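# Push the utility cart into the yellow bay

## Task

Get the utility cart parked in the yellow taped bay so that each of its four wheels sits fully within the tape, none resting on the tape itself, while its three tubes remain upright in the top tray; the robot must not topple or finish leaning, and the cart must stay in the bay on its own, without the robot holding it there.

## Robot and tools

ROBOT. A simulated Hello Robot Stretch 4 with one arm: an omni-wheel base, a lift that slides up a mast, a telescoping arm that reaches straight forward, a wrist with yaw, pitch and roll, and a two-finger gripper. It stands about 1.6 m tall; the base edge lies no more than 0.23 m from the base origin. Cameras: head_camera, head_left_camera, head_right_camera (all on the head) and wrist_camera (on the gripper). A loose object may occasionally get a brief shove from outside.

FRAMES. Base frame: origin on the floor beneath the base centre, x ahead, y to the left, z up. hand_pose is reported in this frame and marks a point between the open fingertips; with all wrist joints at 0 its axes line up with the base frame, and the printed value may be somewhat off. The odometry frame is the base frame as it was when the scene began; its heading is positive to the left, from -3.142 to 3.142.

execute_actions. Arguments: "actions", a list holding exactly one action or nothing (empty just reports state and images), and "cameras", a list of camera names or "all" (omitted or null also means all, [] means no images). One action may contain:
- "base": one single command, an offset from where the base last reported itself in this scene. {"translate_m": d} drives straight, metres, forward positive, -2 to 2. {"strafe_m": d} slides sideways, metres, left positive, -2 to 2. {"rotate_rad": d} spins in place, radians, counter-clockwise from above positive, -3.2 to 3.2.
- "joints": absolute targets keyed by joint name: lift_m 0 to 1.2 m; arm_m 0 to 0.55 m (extension); wrist_yaw_rad -1.134 to 4.276 (0 ahead, positive left, 3.14 folded back, above 3.4 the arm may obstruct); wrist_pitch_rad -1.117 to 4.259 (0 level, 1.57 pointing down); wrist_roll_rad -1.117 to 4.259 (0 fingers level, positive is clockwise viewed from behind); gripper_m -0.038 to 0.141 m, the fingertip gap (below 0 the tips squeeze each other). A joint value outside its range is clipped and run, with a note; any unknown key or other bad value rejects the whole call and nothing moves.
- "pace": "slow", "default", "fast" or "max"; base top speeds 0.1, 0.3, 0.4, 0.6 m/s and turning 1, 2, 3, 4 rad/s respectively, further reduced when the lift is above 0.2 m (down to 0.3 m/s and 1 rad/s at 1.2 m).
- "contact_limits": {"arm_m": x}, x from 0 (gentlest) to 0.75 (firmest), default 0.5; how hard the arm may push before halting.
- {"end_of_arm": "enable_torque"} on its own, to revive wrist or gripper motors that shut off; they then hold position.
Motions within one action start together and may finish at different times; none lasts beyond 15 s. Anything you leave out of an action may still be driving toward an earlier target without the status showing it. A tidy way to unfold the wrist at the start: lift_m 0.4 together with wrist_yaw_rad 0.

wait(seconds 0 to 10): commands nothing, returns state and images. zoom_image(camera, region [x0, y0, x1, y1] in image pixels, origin top-left, at most 504 by 504): a sharper crop of that camera's latest full image. read_manual(section "licences"): licence text only. finished_scene(scene number): closes the scene for good once the last command has been held; the cart must already be correctly parked and stay so.

RESULTS. A "pictures" line lists the cameras in image order. base_status and joint_status: "done" (for the base, wheels turned the commanded amount even if slipping), "off_target" (came to rest short, maybe still pushing), "contact_stop_at_<key>" (hit something; that part goes slack, a slack lift may sag, slack wheels may roll), "limit_stop_at_<name>" such as own_body or tilt (robot leans past 6 degrees: lift, arm, wheels slack and unresponsive until it rights), "time_out", "torque_fault" (wrist motor overloaded and limp until enable_torque). After a stop, later execute_actions, wait and finished_scene calls in the same reply are skipped. on_its_own describes what you did not command; "held at" there is a target, not a position. lidar_m: 12 distances in metres from the base origin, 30-degree sectors, first straight ahead then counter-clockwise (4th left, 7th behind, 10th right); "-" means nothing seen or closer than 0.25 m; it sees roughly 0.15 m up to robot height and may miss clear objects, thin legs and things behind. wrist_depth_mm: 7x7 grid from top left, median depth 100 to 2000 mm, "-" if invalid; the robot's own body shows. base_odometry comes from wheel turns only; if turned_by_wheels and turned_by_imu differ by over about 0.1 rad, a bump or slip happened and heading is off by about their difference. base_tilt in degrees, forward and right positive, with a fixed bias up to about 1.5. motor_effort: percent of maximum, positive toward larger joint values, peak of the last action in brackets; noisy with fixed offsets; for wheel_0, wheel_1, wheel_2 positive turns the base right. Effort at rest outside its normal band hints at a load or contact. Camera calibration lines give OpenCV intrinsics and base-to-camera transforms, slightly inexact.

GRIPPING. Command gripper_m below the object's width to grasp; neither the reading nor "done" proves a hold, though a firm squeeze shifts gripper effort. Fingertips pressed on a surface below may stick; raise the lift.

CAUTIONS. Push the cart gently and at moderate pace so the tubes stay upright; avoid slams, hard hits, drops and strong sustained pushes, especially with the gripper high or a high contact limit, which can tip the robot. Turning or driving with over 1 kg held and arm_m above 0.2 risks tipping. Pressing the gripper into things during base or arm moves causes torque faults. Tilting the gripper up (pitch below -0.2) while rolled (roll below -0.4 or above 4) may trigger own-body stops. Release and back off before ending so the cart rests in the bay unaided.

Each tool is called after "Call:" in YAML: its name, and indented under it one key for each argument.

## Session

Call:
execute_actions:
  actions: []

Scene clock: 0.00 s.
base_odometry: x=+0.000 y=+0.000 heading=+0.000 (m, m, rad; odometry frame)
turned_by_wheels: +0.000 (rad since the last result)
turned_by_imu: +0.000 (rad since the last result)
base_tilt: forward=+0.5 right=-0.2 (deg)
lidar_m: 1.36 1.44 1.68 0.69 0.64 0.68 0.95 2.13 2.25 1.21 1.03 2.32
base_status: not commanded
joint_positions: lift_m=+0.165 arm_m=+0.002 wrist_yaw_rad=+3.193 wrist_pitch_rad=+0.016 wrist_roll_rad=+0.006 gripper_m=+0.057
joint_status: not commanded
motor_effort: lift_m=+18 arm_m=+0 wrist_yaw_rad=+1 wrist_pitch_rad=-6 wrist_roll_rad=+0 gripper_m=+1 wheel_0=+0 wheel_1=+0 wheel_2=+0 (%)
hand_pose: x=-0.1199 y=+0.0726 z=+0.3382 quat_wxyz=(-0.026, -0.008, +0.003, +1.000) (m; base frame)
wrist_depth_mm: - 139 139 - - 809 699 / - 106 139 - 1205 1042 1042 / - 112 140 - - 1464 1308 / - 138 166 - - 1537 1336 / 197 1863 - - 1921 1464 1308 / 205 1182 202 1042 215 1118 1098 / 205 759 798 106 778 732 759
pictures: head_camera, head_left_camera, head_right_camera, wrist_camera
Images, in order (width x height): head_camera 420x560, head_left_camera 420x672, head_right_camera 420x672, wrist_camera 616x392.

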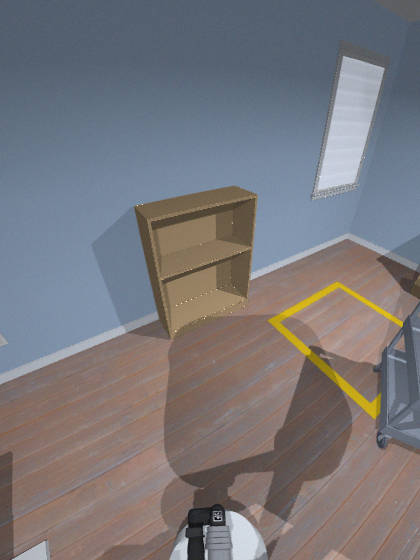

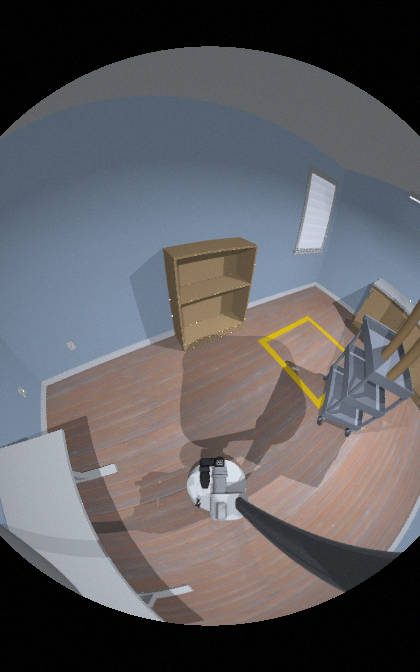

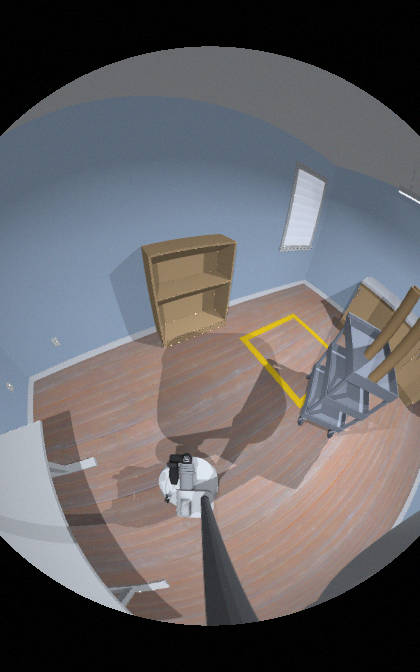

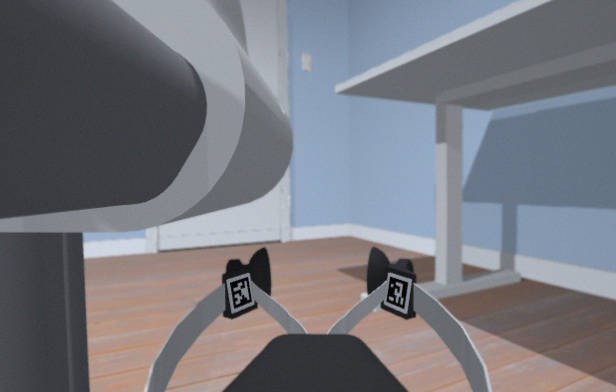

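Call:
execute_actions:
  actions:
    - {"base":{"rotate_rad":-0.8}}
  cameras: ["head_camera","head_right_camera"]

Scene clock: 4.63 s.
base_odometry: x=+0.000 y=+0.000 heading=-0.800 (m, m, rad; odometry frame)
turned_by_wheels: -0.800 (rad since the last result)
turned_by_imu: -0.814 (rad since the last result)
base_tilt: forward=+0.6 right=-0.2 (deg)
lidar_m: 1.14 1.53 1.37 1.59 0.78 0.65 0.64 0.74 2.14 2.15 2.49 1.06
base_status: done
joint_positions: lift_m=+0.165 arm_m=+0.002 wrist_yaw_rad=+3.193 wrist_pitch_rad=+0.016 wrist_roll_rad=+0.006 gripper_m=+0.057
joint_status: not commanded
motor_effort: lift_m=+17(18) arm_m=+0(0) wrist_yaw_rad=+0(0) wrist_pitch_rad=-6(6) wrist_roll_rad=-1(2) gripper_m=+0(5) wheel_0=+1(7) wheel_1=+1(10) wheel_2=-1(9) (%)
hand_pose: x=-0.1199 y=+0.0726 z=+0.3382 quat_wxyz=(-0.026, -0.008, +0.003, +1.000) (m; base frame)
wrist_depth_mm: - 139 139 1499 741 699 691 / - 106 139 1060 991 960 904 / - 112 140 1499 1430 1336 1098 / - 138 166 1576 1464 1366 1118 / 196 1576 1708 1576 1430 1366 1281 / 205 1118 200 1060 215 1118 976 / 204 750 798 106 788 732 732
pictures: head_camera, head_right_camera
Images, in order (width x height): head_camera 420x560, head_right_camera 420x672.

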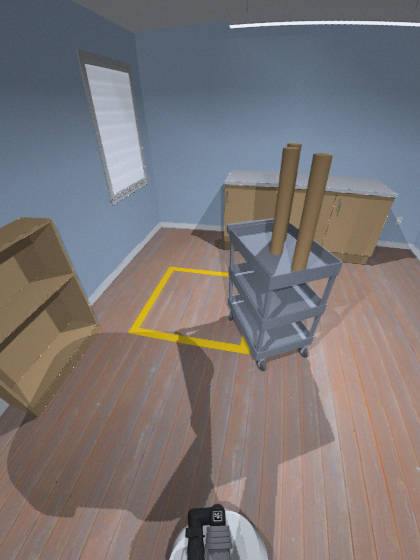

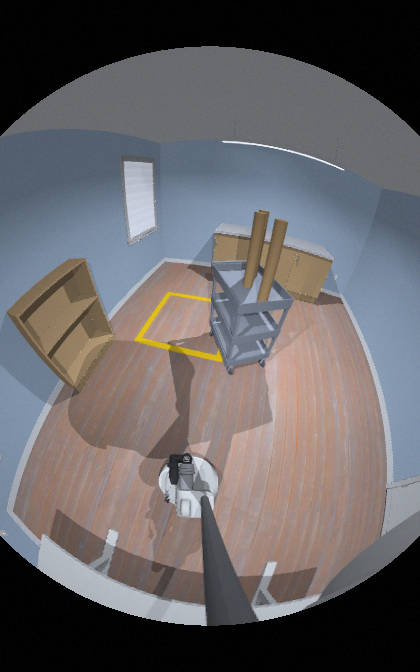

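Call:
execute_actions:
  actions:
    - {"base":{"strafe_m":-1.4},"pace":"fast"}
  cameras: []

Call:
execute_actions:
  actions:
    - {"base":{"translate_m":1.5},"pace":"fast"}
  cameras: []

Call:
execute_actions:
  actions:
    - {"base":{"rotate_rad":1.5}}
  cameras: ["head_camera"]

Scene clock: 16.23 s.
base_odometry: x=-1.004 y=-0.975 heading=-0.800 (m, m, rad; odometry frame)
turned_by_wheels: +0.000 (rad since the last result)
turned_by_imu: +0.001 (rad since the last result)
base_tilt: forward=+0.6 right=-0.2 (deg)
lidar_m: 2.30 1.30 1.46 2.18 1.19 1.09 1.67 0.91 0.79 0.78 0.90 1.55
base_status: done
joint_positions: lift_m=+0.165 arm_m=+0.002 wrist_yaw_rad=+3.193 wrist_pitch_rad=+0.016 wrist_roll_rad=+0.006 gripper_m=+0.057
joint_status: not commanded
motor_effort: lift_m=+18(18) arm_m=+0(0) wrist_yaw_rad=+1(1) wrist_pitch_rad=-6(7) wrist_roll_rad=-3(1) gripper_m=-7(0) wheel_0=-3(12) wheel_1=+0(10) wheel_2=-1(1) (%)
hand_pose: x=-0.1199 y=+0.0726 z=+0.3382 quat_wxyz=(-0.026, -0.008, +0.003, +1.000) (m; base frame)
wrist_depth_mm: - 139 138 1863 1756 1661 1537 / - 106 138 1863 1756 1618 1118 / - 112 140 1808 1756 1618 1537 / - 138 166 1983 1808 1618 1537 / 197 1138 1537 1863 1756 1618 1537 / 204 1060 202 1042 215 1118 1060 / 204 750 798 106 788 732 768
pictures: none
No camera images: the call's "cameras" was empty. Leave "cameras" out to get every camera's image.

Scene clock: 21.27 s.
base_odometry: x=+0.041 y=-2.051 heading=-0.800 (m, m, rad; odometry frame)
turned_by_wheels: +0.001 (rad since the last result)
turned_by_imu: -0.001 (rad since the last result)
base_tilt: forward=+0.5 right=-0.2 (deg)
lidar_m: 0.86 1.01 0.83 0.69 0.73 2.43 2.36 1.38 1.16 1.13 1.33 0.84
base_status: done
joint_positions: lift_m=+0.165 arm_m=+0.002 wrist_yaw_rad=+3.193 wrist_pitch_rad=+0.016 wrist_roll_rad=+0.006 gripper_m=+0.057
joint_status: not commanded
motor_effort: lift_m=+17(18) arm_m=+0(0) wrist_yaw_rad=+0(1) wrist_pitch_rad=-6(6) wrist_roll_rad=-2(1) gripper_m=-3(1) wheel_0=+3(9) wheel_1=+3(12) wheel_2=+1(14) (%)
hand_pose: x=-0.1199 y=+0.0726 z=+0.3382 quat_wxyz=(-0.026, -0.008, +0.003, +1.000) (m; base frame)
wrist_depth_mm: - 139 139 - - - - / - 106 139 - - - - / - 112 140 - - - - / - 138 166 - - - - / 197 1618 1921 - - - 1983 / 205 1160 202 1060 215 1118 1098 / 204 750 798 106 788 732 788
pictures: none
No camera images: the call's "cameras" was empty. Leave "cameras" out to get every camera's image.

Scene clock: 23.27 s.
base_odometry: x=+0.041 y=-2.051 heading=+0.700 (m, m, rad; odometry frame)
turned_by_wheels: +1.500 (rad since the last result)
turned_by_imu: +1.529 (rad since the last result)
base_tilt: forward=+0.6 right=-0.2 (deg)
lidar_m: 0.73 0.72 2.48 2.47 1.40 1.17 1.14 1.29 0.85 0.85 0.96 1.57
base_status: done
joint_positions: lift_m=+0.165 arm_m=+0.002 wrist_yaw_rad=+3.193 wrist_pitch_rad=+0.016 wrist_roll_rad=+0.006 gripper_m=+0.057
joint_status: not commanded
motor_effort: lift_m=+18(18) arm_m=+0(0) wrist_yaw_rad=+0(0) wrist_pitch_rad=-6(6) wrist_roll_rad=-2(1) gripper_m=-5(2) wheel_0=-1(6) wheel_1=-1(10) wheel_2=+0(10) (%)
hand_pose: x=-0.1199 y=+0.0726 z=+0.3382 quat_wxyz=(-0.026, -0.008, +0.003, +1.000) (m; base frame)
wrist_depth_mm: - 139 139 1229 1205 1138 1060 / - 106 138 1255 1160 1138 1060 / - 112 140 1255 1205 1118 1078 / - 138 166 1255 1229 1138 1078 / 196 1430 1366 1281 1205 1138 1078 / 205 1160 202 1060 214 1118 1060 / 204 759 788 106 798 732 768
pictures: head_camera
Images, in order (width x height): head_camera 420x560.

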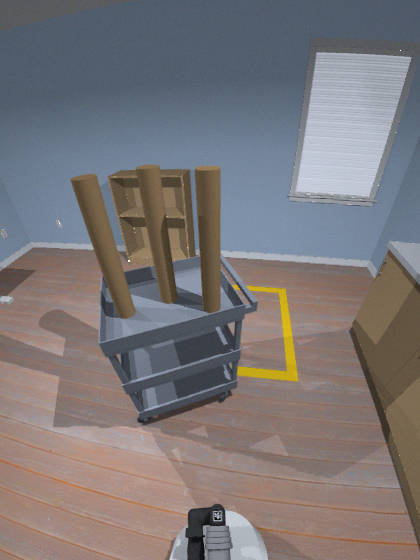

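Call:
execute_actions:
  actions:
    - {"base":{"strafe_m":0.45}}
  cameras: []

Call:
execute_actions:
  actions:
    - {"base":{"rotate_rad":-0.4}}
  cameras: []

Call:
execute_actions:
  actions:
    - {"base":{"translate_m":0.8},"pace":"slow"}
  cameras: ["head_camera"]

Scene clock: 30.30 s.
base_odometry: x=-0.249 y=-1.707 heading=+0.700 (m, m, rad; odometry frame)
turned_by_wheels: +0.000 (rad since the last result)
turned_by_imu: +0.002 (rad since the last result)
base_tilt: forward=+0.6 right=-0.3 (deg)
lidar_m: 0.63 2.46 2.02 1.99 1.34 1.08 1.06 1.20 1.29 1.30 1.43 0.71
base_status: done
joint_positions: lift_m=+0.165 arm_m=+0.002 wrist_yaw_rad=+3.193 wrist_pitch_rad=+0.016 wrist_roll_rad=+0.006 gripper_m=+0.057
joint_status: not commanded
motor_effort: lift_m=+18(18) arm_m=+0(0) wrist_yaw_rad=+0(1) wrist_pitch_rad=-7(6) wrist_roll_rad=-1(0) gripper_m=-1(3) wheel_0=-1(10) wheel_1=+1(15) wheel_2=+0(1) (%)
hand_pose: x=-0.1199 y=+0.0726 z=+0.3382 quat_wxyz=(-0.026, -0.008, +0.003, +1.000) (m; base frame)
wrist_depth_mm: - 139 139 1182 1098 1042 976 / - 105 139 1182 1118 1042 991 / - 112 140 1160 1118 1042 1008 / - 138 166 1160 1138 1060 1008 / 197 1366 1281 1205 1098 1078 1008 / 205 1160 202 1060 215 1060 1008 / 204 750 798 106 788 732 768
pictures: none
No camera images: the call's "cameras" was empty. Leave "cameras" out to get every camera's image.

Scene clock: 31.47 s.
base_odometry: x=-0.249 y=-1.707 heading=+0.300 (m, m, rad; odometry frame)
turned_by_wheels: -0.400 (rad since the last result)
turned_by_imu: -0.407 (rad since the last result)
base_tilt: forward=+0.6 right=-0.2 (deg)
lidar_m: 0.65 0.64 2.30 2.00 1.98 1.24 1.06 1.07 1.29 1.28 1.32 1.08
base_status: done
joint_positions: lift_m=+0.165 arm_m=+0.002 wrist_yaw_rad=+3.193 wrist_pitch_rad=+0.016 wrist_roll_rad=+0.006 gripper_m=+0.057
joint_status: not commanded
motor_effort: lift_m=+18(18) arm_m=+0(0) wrist_yaw_rad=+0(0) wrist_pitch_rad=-6(6) wrist_roll_rad=-2(1) gripper_m=-2(2) wheel_0=+1(6) wheel_1=+3(9) wheel_2=-1(4) (%)
hand_pose: x=-0.1199 y=+0.0726 z=+0.3382 quat_wxyz=(-0.026, -0.008, +0.003, +1.000) (m; base frame)
wrist_depth_mm: - 139 138 1160 1229 1281 1308 / - 106 138 1160 1205 1255 1336 / - 112 140 1182 1229 1308 1308 / - 138 166 1182 1229 1308 1336 / 196 1118 1160 1182 1255 1281 1366 / 205 1118 202 1042 215 1118 1098 / 204 750 809 106 768 723 778
pictures: none
No camera images: the call's "cameras" was empty. Leave "cameras" out to get every camera's image.

action 0: "base": translate_m = 0.8 would last too long for one action: at the pace "slow" translate_m can be at most 0.766 in either direction: name a faster pace, or command the rest in another action

Call:
execute_actions:
  actions:
    - {"base":{"translate_m":0.75},"pace":"slow"}
  cameras: ["head_camera"]

Scene clock: 42.77 s.
base_odometry: x=+0.467 y=-1.485 heading=+0.301 (m, m, rad; odometry frame)
turned_by_wheels: +0.001 (rad since the last result)
turned_by_imu: +0.002 (rad since the last result)
base_tilt: forward=+0.5 right=-0.1 (deg)
lidar_m: 0.25 0.25 0.25 0.35 2.19 2.07 1.79 1.81 1.30 1.13 1.14 0.26
base_status: done
joint_positions: lift_m=+0.165 arm_m=+0.002 wrist_yaw_rad=+3.193 wrist_pitch_rad=+0.016 wrist_roll_rad=+0.006 gripper_m=+0.057
joint_status: not commanded
motor_effort: lift_m=+17(17) arm_m=+0(0) wrist_yaw_rad=+1(0) wrist_pitch_rad=-6(6) wrist_roll_rad=-2(1) gripper_m=-3(5) wheel_0=+5(8) wheel_1=+6(7) wheel_2=-2(5) (%)
hand_pose: x=-0.1199 y=+0.0726 z=+0.3382 quat_wxyz=(-0.026, -0.008, +0.003, +1.000) (m; base frame)
wrist_depth_mm: - 139 139 1921 1983 - - / - 106 138 1863 - - - / - 112 140 1921 - - - / - 138 166 1921 - - - / 197 1756 1863 1921 - - 1863 / 206 1160 201 1060 214 1098 1098 / 204 750 798 106 788 732 768
pictures: head_camera
Images, in order (width x height): head_camera 420x560.

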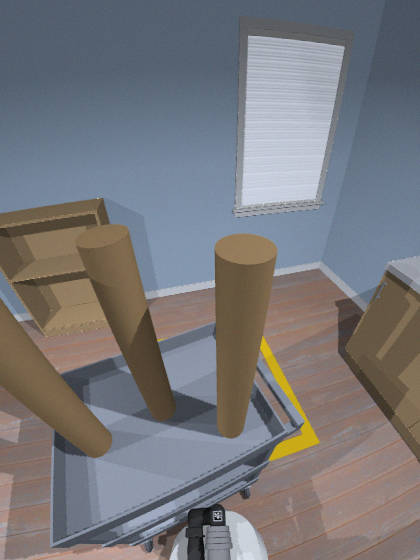

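Call:
execute_actions:
  actions:
    - {"base":{"translate_m":-0.4}}
  cameras: []

Call:
execute_actions:
  actions:
    - {"base":{"rotate_rad":0.42}}
  cameras: ["head_camera"]

Scene clock: 49.83 s.
base_odometry: x=+0.085 y=-1.603 heading=+0.301 (m, m, rad; odometry frame)
turned_by_wheels: +0.000 (rad since the last result)
turned_by_imu: +0.002 (rad since the last result)
base_tilt: forward=+0.6 right=-0.2 (deg)
lidar_m: 0.55 0.56 2.38 2.08 2.09 1.62 1.41 1.42 1.69 1.21 1.23 0.75
base_status: done
joint_positions: lift_m=+0.165 arm_m=+0.002 wrist_yaw_rad=+3.193 wrist_pitch_rad=+0.016 wrist_roll_rad=+0.006 gripper_m=+0.057
joint_status: not commanded
motor_effort: lift_m=+18(18) arm_m=+0(1) wrist_yaw_rad=+1(1) wrist_pitch_rad=-6(6) wrist_roll_rad=-1(1) gripper_m=-3(5) wheel_0=-1(8) wheel_1=-4(6) wheel_2=-1(10) (%)
hand_pose: x=-0.1199 y=+0.0726 z=+0.3382 quat_wxyz=(-0.026, -0.008, +0.003, +1.000) (m; base frame)
wrist_depth_mm: - 140 138 1537 1537 1661 1661 / - 106 139 1537 1537 1618 1661 / - 112 140 1537 1537 1618 1618 / - 138 166 1537 1618 1661 1661 / 197 1464 1464 1576 1576 1661 1708 / 205 1138 202 1042 216 1118 1098 / 204 759 798 106 788 732 768
pictures: none
No camera images: the call's "cameras" was empty. Leave "cameras" out to get every camera's image.

Scene clock: 51.03 s.
base_odometry: x=+0.085 y=-1.603 heading=+0.720 (m, m, rad; odometry frame)
turned_by_wheels: +0.420 (rad since the last result)
turned_by_imu: +0.428 (rad since the last result)
base_tilt: forward=+0.6 right=-0.1 (deg)
lidar_m: 0.53 2.30 2.07 2.07 1.72 1.42 1.41 1.61 1.24 1.21 1.41 0.59
base_status: done
joint_positions: lift_m=+0.165 arm_m=+0.002 wrist_yaw_rad=+3.193 wrist_pitch_rad=+0.016 wrist_roll_rad=+0.006 gripper_m=+0.057
joint_status: not commanded
motor_effort: lift_m=+18(18) arm_m=+0(0) wrist_yaw_rad=+0(1) wrist_pitch_rad=-7(6) wrist_roll_rad=-2(2) gripper_m=+1(2) wheel_0=-3(8) wheel_1=-2(9) wheel_2=+0(5) (%)
hand_pose: x=-0.1199 y=+0.0726 z=+0.3382 quat_wxyz=(-0.026, -0.008, +0.003, +1.000) (m; base frame)
wrist_depth_mm: - 139 138 1499 1397 1336 1255 / - 106 139 1537 1430 1336 1281 / - 112 140 1499 1430 1366 1281 / - 138 166 1576 1430 1336 1281 / 197 1756 1661 1499 1464 1397 1281 / 204 1138 202 1060 215 1138 1098 / 204 750 809 106 788 732 778
pictures: head_camera
Images, in order (width x height): head_camera 420x560.

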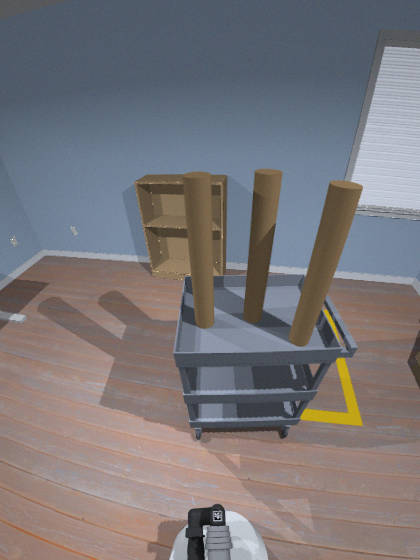

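Call:
execute_actions:
  actions:
    - {"base":{"strafe_m":-0.15}}
  cameras: []

Call:
execute_actions:
  actions:
    - {"base":{"translate_m":0.55},"pace":"slow"}
  cameras: []

Call:
execute_actions:
  actions:
    - {"base":{"translate_m":-0.5}}
  cameras: ["head_camera"]

Scene clock: 61.37 s.
base_odometry: x=+0.184 y=-1.716 heading=+0.720 (m, m, rad; odometry frame)
turned_by_wheels: +0.000 (rad since the last result)
turned_by_imu: +0.001 (rad since the last result)
base_tilt: forward=+0.5 right=-0.3 (deg)
lidar_m: 0.55 0.60 2.23 2.22 1.76 1.44 1.45 1.64 1.09 1.04 1.22 0.60
base_status: done
joint_positions: lift_m=+0.165 arm_m=+0.002 wrist_yaw_rad=+3.193 wrist_pitch_rad=+0.016 wrist_roll_rad=+0.006 gripper_m=+0.057
joint_status: not commanded
motor_effort: lift_m=+18(17) arm_m=+0(0) wrist_yaw_rad=+1(1) wrist_pitch_rad=-6(6) wrist_roll_rad=-2(1) gripper_m=-1(1) wheel_0=+1(8) wheel_1=+0(13) wheel_2=+1(2) (%)
hand_pose: x=-0.1199 y=+0.0726 z=+0.3382 quat_wxyz=(-0.026, -0.008, +0.003, +1.000) (m; base frame)
wrist_depth_mm: - 139 138 1537 1464 1336 1281 / - 106 138 1537 1430 1397 1308 / - 112 140 1576 1464 1366 1308 / - 138 166 1576 1537 1366 1308 / 196 1808 1661 1576 1499 1397 1281 / 206 1182 201 1042 215 1118 1098 / 204 750 798 106 778 732 768
pictures: none
No camera images: the call's "cameras" was empty. Leave "cameras" out to get every camera's image.

Scene clock: 68.17 s.
base_odometry: x=+0.597 y=-1.353 heading=+0.721 (m, m, rad; odometry frame)
turned_by_wheels: +0.001 (rad since the last result)
turned_by_imu: +0.001 (rad since the last result)
base_tilt: forward=+0.6 right=-0.1 (deg)
lidar_m: 0.25 0.25 2.15 2.12 2.41 2.01 1.98 1.44 1.22 1.18 0.25 0.25
base_status: done
joint_positions: lift_m=+0.165 arm_m=+0.002 wrist_yaw_rad=+3.193 wrist_pitch_rad=+0.016 wrist_roll_rad=+0.006 gripper_m=+0.057
joint_status: not commanded
motor_effort: lift_m=+18(17) arm_m=+0(0) wrist_yaw_rad=+1(0) wrist_pitch_rad=-6(6) wrist_roll_rad=-2(2) gripper_m=-8(3) wheel_0=+3(7) wheel_1=+6(5) wheel_2=-3(6) (%)
hand_pose: x=-0.1199 y=+0.0726 z=+0.3382 quat_wxyz=(-0.025, -0.008, +0.003, +1.000) (m; base frame)
wrist_depth_mm: - 139 139 - 1863 1808 1756 / - 106 139 - - 1756 1708 / - 112 140 - - 1863 1756 / - 138 166 - - 1921 1808 / 196 1756 - - 1983 1808 1661 / 206 1160 201 1060 216 1118 1098 / 204 741 788 106 778 732 768
pictures: none
No camera images: the call's "cameras" was empty. Leave "cameras" out to get every camera's image.

Scene clock: 71.33 s.
base_odometry: x=+0.221 y=-1.683 heading=+0.720 (m, m, rad; odometry frame)
turned_by_wheels: +0.000 (rad since the last result)
turned_by_imu: +0.001 (rad since the last result)
base_tilt: forward=+0.6 right=-0.2 (deg)
lidar_m: 0.68 0.79 2.22 2.21 1.80 1.50 1.50 1.69 1.09 1.08 1.25 0.66
base_status: done
joint_positions: lift_m=+0.165 arm_m=+0.002 wrist_yaw_rad=+3.193 wrist_pitch_rad=+0.016 wrist_roll_rad=+0.006 gripper_m=+0.057
joint_status: not commanded
motor_effort: lift_m=+17(18) arm_m=+0(0) wrist_yaw_rad=+1(1) wrist_pitch_rad=-6(6) wrist_roll_rad=+0(1) gripper_m=+0(2) wheel_0=-2(8) wheel_1=-2(11) wheel_2=-2(11) (%)
hand_pose: x=-0.1199 y=+0.0726 z=+0.3382 quat_wxyz=(-0.026, -0.008, +0.003, +1.000) (m; base frame)
wrist_depth_mm: - 139 139 1576 1499 1397 1336 / - 106 139 1618 1499 1430 1366 / - 112 140 1537 1537 1430 1336 / - 138 166 1618 1537 1430 1336 / 198 1756 1708 1618 1499 1464 1366 / 204 1138 201 1060 216 1098 1098 / 204 750 809 106 788 741 778
pictures: head_camera
Images, in order (width x height): head_camera 420x560.

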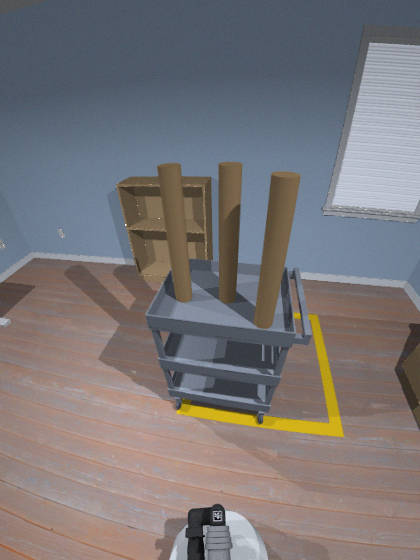

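Call:
execute_actions:
  actions:
    - {"base":{"translate_m":0.63},"pace":"slow"}
  cameras: []

Call:
execute_actions:
  actions:
    - {"base":{"translate_m":-0.15}}
  cameras: []

Call:
execute_actions:
  actions:
    - {"base":{"strafe_m":0.65}}
  cameras: []

Call:
execute_actions:
  actions:
    - {"base":{"translate_m":0.65}}
  cameras: []

Call:
execute_actions:
  actions:
    - {"base":{"rotate_rad":-1.6}}
  cameras: ["head_camera"]

Scene clock: 86.50 s.
base_odometry: x=+0.694 y=-1.267 heading=+0.721 (m, m, rad; odometry frame)
turned_by_wheels: +0.001 (rad since the last result)
turned_by_imu: +0.002 (rad since the last result)
base_tilt: forward=+0.5 right=-0.2 (deg)
lidar_m: 0.25 0.25 2.11 2.09 2.57 2.13 2.11 1.47 1.22 0.39 0.25 0.25
base_status: done
joint_positions: lift_m=+0.165 arm_m=+0.002 wrist_yaw_rad=+3.193 wrist_pitch_rad=+0.016 wrist_roll_rad=+0.006 gripper_m=+0.057
joint_status: not commanded
motor_effort: lift_m=+17(17) arm_m=+0(0) wrist_yaw_rad=+1(1) wrist_pitch_rad=-6(7) wrist_roll_rad=-2(2) gripper_m=+0(4) wheel_0=+3(8) wheel_1=+5(7) wheel_2=-2(10) (%)
hand_pose: x=-0.1199 y=+0.0726 z=+0.3382 quat_wxyz=(-0.026, -0.008, +0.003, +1.000) (m; base frame)
wrist_depth_mm: - 139 138 - - 1921 1808 / - 106 138 - - 1921 1863 / - 112 140 - - - 1863 / - 138 166 - - - 1863 / 197 1808 - - - 1983 1808 / 205 1160 202 1078 215 1118 1098 / 204 750 788 106 788 732 768
pictures: none
No camera images: the call's "cameras" was empty. Leave "cameras" out to get every camera's image.

Scene clock: 88.33 s.
base_odometry: x=+0.582 y=-1.366 heading=+0.720 (m, m, rad; odometry frame)
turned_by_wheels: -0.001 (rad since the last result)
turned_by_imu: +0.000 (rad since the last result)
base_tilt: forward=+0.5 right=-0.2 (deg)
lidar_m: 0.32 0.42 2.16 2.13 2.35 1.99 1.97 1.45 1.20 1.19 0.38 0.33
base_status: done
joint_positions: lift_m=+0.165 arm_m=+0.002 wrist_yaw_rad=+3.193 wrist_pitch_rad=+0.016 wrist_roll_rad=+0.006 gripper_m=+0.057
joint_status: not commanded
motor_effort: lift_m=+18(18) arm_m=+0(0) wrist_yaw_rad=+2(1) wrist_pitch_rad=-6(6) wrist_roll_rad=-1(1) gripper_m=-4(4) wheel_0=-3(6) wheel_1=-4(9) wheel_2=-1(10) (%)
hand_pose: x=-0.1199 y=+0.0726 z=+0.3382 quat_wxyz=(-0.026, -0.008, +0.003, +1.000) (m; base frame)
wrist_depth_mm: - 139 139 - 1863 1808 1708 / - 105 138 - 1921 1808 1708 / - 112 140 - 1921 1863 1708 / - 138 166 - - 1808 1708 / 197 1808 - - 1921 1863 1708 / 205 1160 202 1060 216 1098 1098 / 204 741 798 106 798 732 778
pictures: none
No camera images: the call's "cameras" was empty. Leave "cameras" out to get every camera's image.

Scene clock: 91.83 s.
base_odometry: x=+0.153 y=-0.878 heading=+0.720 (m, m, rad; odometry frame)
turned_by_wheels: +0.000 (rad since the last result)
turned_by_imu: +0.001 (rad since the last result)
base_tilt: forward=+0.6 right=-0.2 (deg)
lidar_m: 1.62 2.15 1.47 1.48 2.21 1.84 1.81 2.08 1.83 1.00 0.60 0.58
base_status: done
joint_positions: lift_m=+0.165 arm_m=+0.002 wrist_yaw_rad=+3.193 wrist_pitch_rad=+0.016 wrist_roll_rad=+0.006 gripper_m=+0.057
joint_status: not commanded
motor_effort: lift_m=+18(17) arm_m=+0(0) wrist_yaw_rad=+1(0) wrist_pitch_rad=-6(6) wrist_roll_rad=-1(1) gripper_m=+0(2) wheel_0=-2(10) wheel_1=+0(11) wheel_2=+0(3) (%)
hand_pose: x=-0.1199 y=+0.0726 z=+0.3382 quat_wxyz=(-0.026, -0.008, +0.003, +1.000) (m; base frame)
wrist_depth_mm: - 139 138 1921 1808 1661 1618 / - 106 138 1863 1808 1661 1618 / - 112 140 1863 1863 1708 1576 / - 138 166 1983 1808 1708 1661 / 196 1756 - 1921 1808 1708 1576 / 205 1160 201 1042 215 1098 1098 / 204 750 798 106 788 741 778
pictures: none
No camera images: the call's "cameras" was empty. Leave "cameras" out to get every camera's image.

Scene clock: 95.50 s.
base_odometry: x=+0.641 y=-0.449 heading=+0.720 (m, m, rad; odometry frame)
turned_by_wheels: +0.000 (rad since the last result)
turned_by_imu: +0.000 (rad since the last result)
base_tilt: forward=+0.6 right=-0.2 (deg)
lidar_m: 0.98 1.44 1.36 1.36 1.53 2.50 2.47 2.37 0.42 0.43 0.52 0.98
base_status: done
joint_positions: lift_m=+0.165 arm_m=+0.002 wrist_yaw_rad=+3.193 wrist_pitch_rad=+0.016 wrist_roll_rad=+0.006 gripper_m=+0.057
joint_status: not commanded
motor_effort: lift_m=+18(18) arm_m=+0(0) wrist_yaw_rad=+1(1) wrist_pitch_rad=-7(6) wrist_roll_rad=-2(1) gripper_m=-4(1) wheel_0=+2(9) wheel_1=+2(8) wheel_2=+0(7) (%)
hand_pose: x=-0.1199 y=+0.0726 z=+0.3382 quat_wxyz=(-0.026, -0.008, +0.003, +1.000) (m; base frame)
wrist_depth_mm: - 139 139 - - - - / - 106 138 - - - - / - 112 140 - - - - / - 138 166 - - - - / 196 1756 - - - - 1863 / 204 1160 202 1042 214 1118 1118 / 204 750 798 106 788 732 768
pictures: none
No camera images: the call's "cameras" was empty. Leave "cameras" out to get every camera's image.

Scene clock: 97.57 s.
base_odometry: x=+0.642 y=-0.449 heading=-0.879 (m, m, rad; odometry frame)
turned_by_wheels: -1.599 (rad since the last result)
turned_by_imu: -1.630 (rad since the last result)
base_tilt: forward=+0.5 right=-0.3 (deg)
lidar_m: 0.38 0.51 0.98 0.98 1.41 1.37 1.35 1.52 2.50 2.46 2.45 0.40
base_status: done
joint_positions: lift_m=+0.165 arm_m=+0.002 wrist_yaw_rad=+3.193 wrist_pitch_rad=+0.016 wrist_roll_rad=+0.006 gripper_m=+0.057
joint_status: not commanded
motor_effort: lift_m=+18(17) arm_m=+0(1) wrist_yaw_rad=+0(1) wrist_pitch_rad=-7(6) wrist_roll_rad=-2(2) gripper_m=-2(6) wheel_0=+3(8) wheel_1=+3(12) wheel_2=+2(3) (%)
hand_pose: x=-0.1199 y=+0.0726 z=+0.3382 quat_wxyz=(-0.026, -0.008, +0.003, +1.000) (m; base frame)
wrist_depth_mm: - 139 139 - - - 1983 / - 106 139 - - - 1863 / - 112 140 1756 - - 1921 / - 138 166 - - - 1921 / 197 1808 - - 1756 - 1921 / 206 1138 201 1042 215 1098 1118 / 204 750 798 106 778 741 768
pictures: head_camera
Images, in order (width x height): head_camera 420x560.

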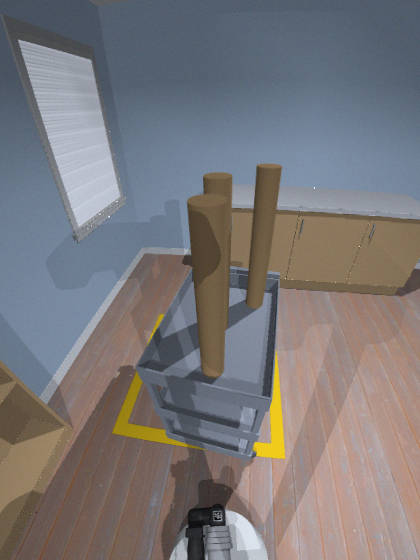

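Call:
execute_actions:
  actions:
    - {"base":{"strafe_m":-0.06}}
  cameras: []

Call:
execute_actions:
  actions:
    - {"base":{"translate_m":0.32},"pace":"slow"}
  cameras: []

Call:
execute_actions:
  actions:
    - {"base":{"translate_m":-0.5}}
  cameras: ["head_camera","head_left_camera","head_right_camera"]

Scene clock: 103.70 s.
base_odometry: x=+0.595 y=-0.487 heading=-0.879 (m, m, rad; odometry frame)
turned_by_wheels: +0.000 (rad since the last result)
turned_by_imu: +0.001 (rad since the last result)
base_tilt: forward=+0.7 right=-0.2 (deg)
lidar_m: 0.41 0.49 1.04 1.03 1.45 1.39 1.36 1.52 2.44 2.41 2.43 0.42
base_status: done
joint_positions: lift_m=+0.165 arm_m=+0.002 wrist_yaw_rad=+3.193 wrist_pitch_rad=+0.016 wrist_roll_rad=+0.006 gripper_m=+0.057
joint_status: not commanded
motor_effort: lift_m=+17(18) arm_m=+0(0) wrist_yaw_rad=+1(1) wrist_pitch_rad=-6(6) wrist_roll_rad=-1(2) gripper_m=-1(4) wheel_0=+1(12) wheel_1=-1(12) wheel_2=+1(4) (%)
hand_pose: x=-0.1199 y=+0.0726 z=+0.3382 quat_wxyz=(-0.026, -0.008, +0.003, +1.000) (m; base frame)
wrist_depth_mm: - 139 139 - - - 1921 / - 106 139 - - - 1983 / - 112 139 1756 - - 1863 / - 138 166 - - - 1983 / 197 1863 - - 1756 - 1863 / 206 1160 202 1042 215 1138 1138 / 205 741 798 106 778 732 768
pictures: none
No camera images: the call's "cameras" was empty. Leave "cameras" out to get every camera's image.

Scene clock: 108.20 s.
base_odometry: x=+0.799 y=-0.733 heading=-0.878 (m, m, rad; odometry frame)
turned_by_wheels: +0.001 (rad since the last result)
turned_by_imu: +0.001 (rad since the last result)
base_tilt: forward=+0.6 right=-0.2 (deg)
lidar_m: 0.25 0.25 0.36 0.96 1.09 1.69 1.68 1.88 2.49 2.46 2.05 0.25
base_status: done
joint_positions: lift_m=+0.165 arm_m=+0.002 wrist_yaw_rad=+3.193 wrist_pitch_rad=+0.016 wrist_roll_rad=+0.006 gripper_m=+0.057
joint_status: not commanded
motor_effort: lift_m=+18(18) arm_m=+0(0) wrist_yaw_rad=+1(0) wrist_pitch_rad=-7(7) wrist_roll_rad=-2(1) gripper_m=-2(1) wheel_0=+8(11) wheel_1=+6(7) wheel_2=-5(11) (%)
hand_pose: x=-0.1199 y=+0.0726 z=+0.3382 quat_wxyz=(-0.026, -0.008, +0.003, +1.000) (m; base frame)
wrist_depth_mm: - 139 139 - - - - / - 106 138 - - - - / - 112 140 - - - - / - 138 166 - - - - / 197 1808 - - - - 1921 / 205 1138 202 1042 215 1118 1098 / 204 750 798 106 778 741 788
pictures: none
No camera images: the call's "cameras" was empty. Leave "cameras" out to get every camera's image.

Scene clock: 111.37 s.
base_odometry: x=+0.480 y=-0.348 heading=-0.879 (m, m, rad; odometry frame)
turned_by_wheels: +0.000 (rad since the last result)
turned_by_imu: +0.001 (rad since the last result)
base_tilt: forward=+0.6 right=-0.2 (deg)
lidar_m: 0.68 0.76 1.08 1.06 1.51 1.21 1.20 1.32 2.41 2.39 2.62 2.15
base_status: done
joint_positions: lift_m=+0.165 arm_m=+0.002 wrist_yaw_rad=+3.193 wrist_pitch_rad=+0.016 wrist_roll_rad=+0.006 gripper_m=+0.057
joint_status: not commanded
motor_effort: lift_m=+18(17) arm_m=+0(0) wrist_yaw_rad=+0(1) wrist_pitch_rad=-6(7) wrist_roll_rad=-1(0) gripper_m=-4(0) wheel_0=-2(9) wheel_1=-3(9) wheel_2=+0(10) (%)
hand_pose: x=-0.1199 y=+0.0726 z=+0.3382 quat_wxyz=(-0.026, -0.008, +0.003, +1.000) (m; base frame)
wrist_depth_mm: - 139 139 - 1921 1808 1708 / - 106 138 - 1921 1863 1756 / - 112 140 - 1983 1921 1756 / - 138 166 - - 1863 1863 / 197 1756 - - 1756 1808 1756 / 206 1160 202 1042 215 1118 1098 / 205 750 798 106 778 741 768
pictures: head_camera, head_left_camera, head_right_camera
Images, in order (width x height): head_camera 420x560, head_left_camera 420x672, head_right_camera 420x672.

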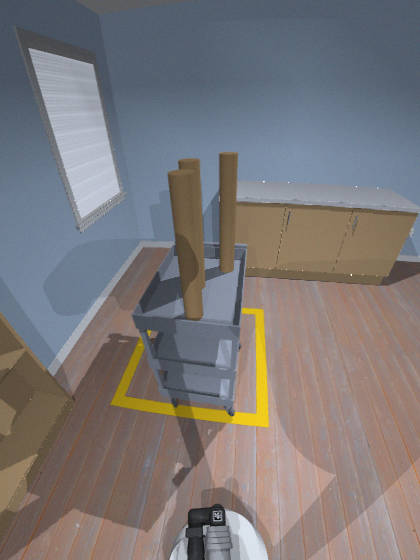

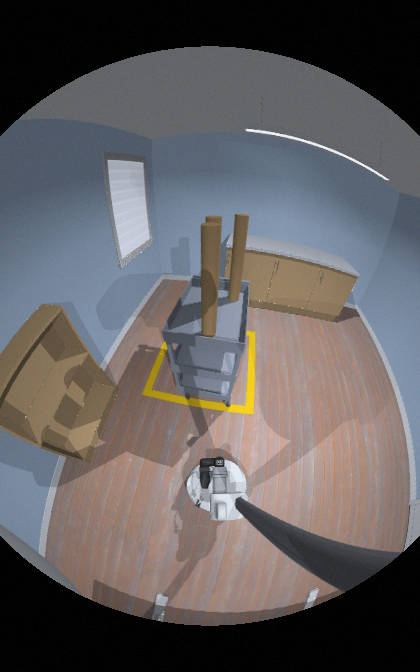

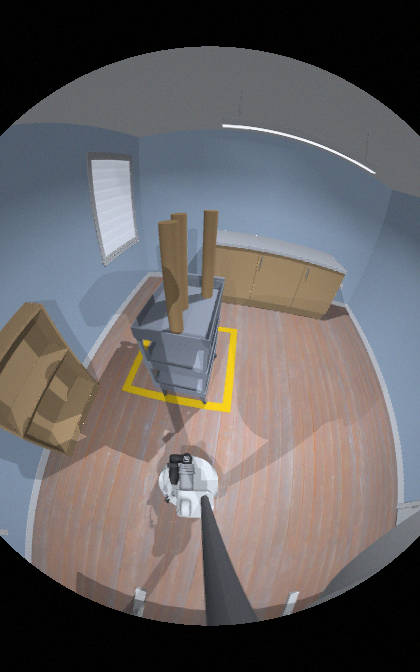

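Wheels touch the near tape; push 0.08 more.

Call:
execute_actions:
  actions:
    - {"base":{"translate_m":0.58},"pace":"slow"}
  cameras: []

Call:
execute_actions:
  actions:
    - {"base":{"translate_m":-0.5}}
  cameras: ["head_camera"]

Scene clock: 123.43 s.
base_odometry: x=+0.851 y=-0.794 heading=-0.878 (m, m, rad; odometry frame)
turned_by_wheels: +0.001 (rad since the last result)
turned_by_imu: +0.002 (rad since the last result)
base_tilt: forward=+0.6 right=-0.3 (deg)
lidar_m: 0.25 0.25 0.35 0.97 1.10 1.91 1.75 1.94 2.49 2.48 1.93 0.25
base_status: done
joint_positions: lift_m=+0.165 arm_m=+0.002 wrist_yaw_rad=+3.193 wrist_pitch_rad=+0.016 wrist_roll_rad=+0.006 gripper_m=+0.057
joint_status: not commanded
motor_effort: lift_m=+17(18) arm_m=+0(0) wrist_yaw_rad=+1(1) wrist_pitch_rad=-7(6) wrist_roll_rad=+0(1) gripper_m=-3(2) wheel_0=+7(9) wheel_1=+5(7) wheel_2=-6(11) (%)
hand_pose: x=-0.1199 y=+0.0726 z=+0.3382 quat_wxyz=(-0.026, -0.008, +0.003, +1.000) (m; base frame)
wrist_depth_mm: - 139 139 - - - - / - 106 138 - - - - / - 112 140 - - - - / - 138 166 - - - - / 197 1756 - - - - 1921 / 204 1182 202 1060 216 1118 1138 / 204 750 798 106 788 732 778
pictures: none
No camera images: the call's "cameras" was empty. Leave "cameras" out to get every camera's image.

Scene clock: 126.60 s.
base_odometry: x=+0.531 y=-0.410 heading=-0.878 (m, m, rad; odometry frame)
turned_by_wheels: +0.000 (rad since the last result)
turned_by_imu: +0.002 (rad since the last result)
base_tilt: forward=+0.6 right=-0.1 (deg)
lidar_m: 0.70 0.78 1.06 1.04 1.49 1.26 1.26 1.39 2.41 2.40 2.56 2.08
base_status: done
joint_positions: lift_m=+0.165 arm_m=+0.002 wrist_yaw_rad=+3.193 wrist_pitch_rad=+0.016 wrist_roll_rad=+0.006 gripper_m=+0.057
joint_status: not commanded
motor_effort: lift_m=+18(17) arm_m=+0(0) wrist_yaw_rad=+1(1) wrist_pitch_rad=-6(7) wrist_roll_rad=-1(1) gripper_m=-1(2) wheel_0=-2(7) wheel_1=-2(9) wheel_2=-1(9) (%)
hand_pose: x=-0.1199 y=+0.0726 z=+0.3382 quat_wxyz=(-0.026, -0.008, +0.003, +1.000) (m; base frame)
wrist_depth_mm: - 139 138 - - 1921 1756 / - 106 139 - - 1921 1863 / - 112 140 1708 - 1921 1863 / - 138 166 - - 1921 1863 / 196 1863 - - 1756 1921 1808 / 204 1160 202 1042 215 1118 1098 / 204 750 798 106 778 732 778
pictures: head_camera
Images, in order (width x height): head_camera 420x560.

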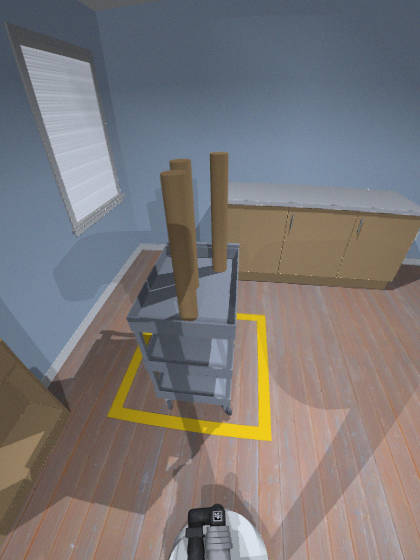

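Call:
finished_scene:
  scene: 1

The scene is finished: the task was done.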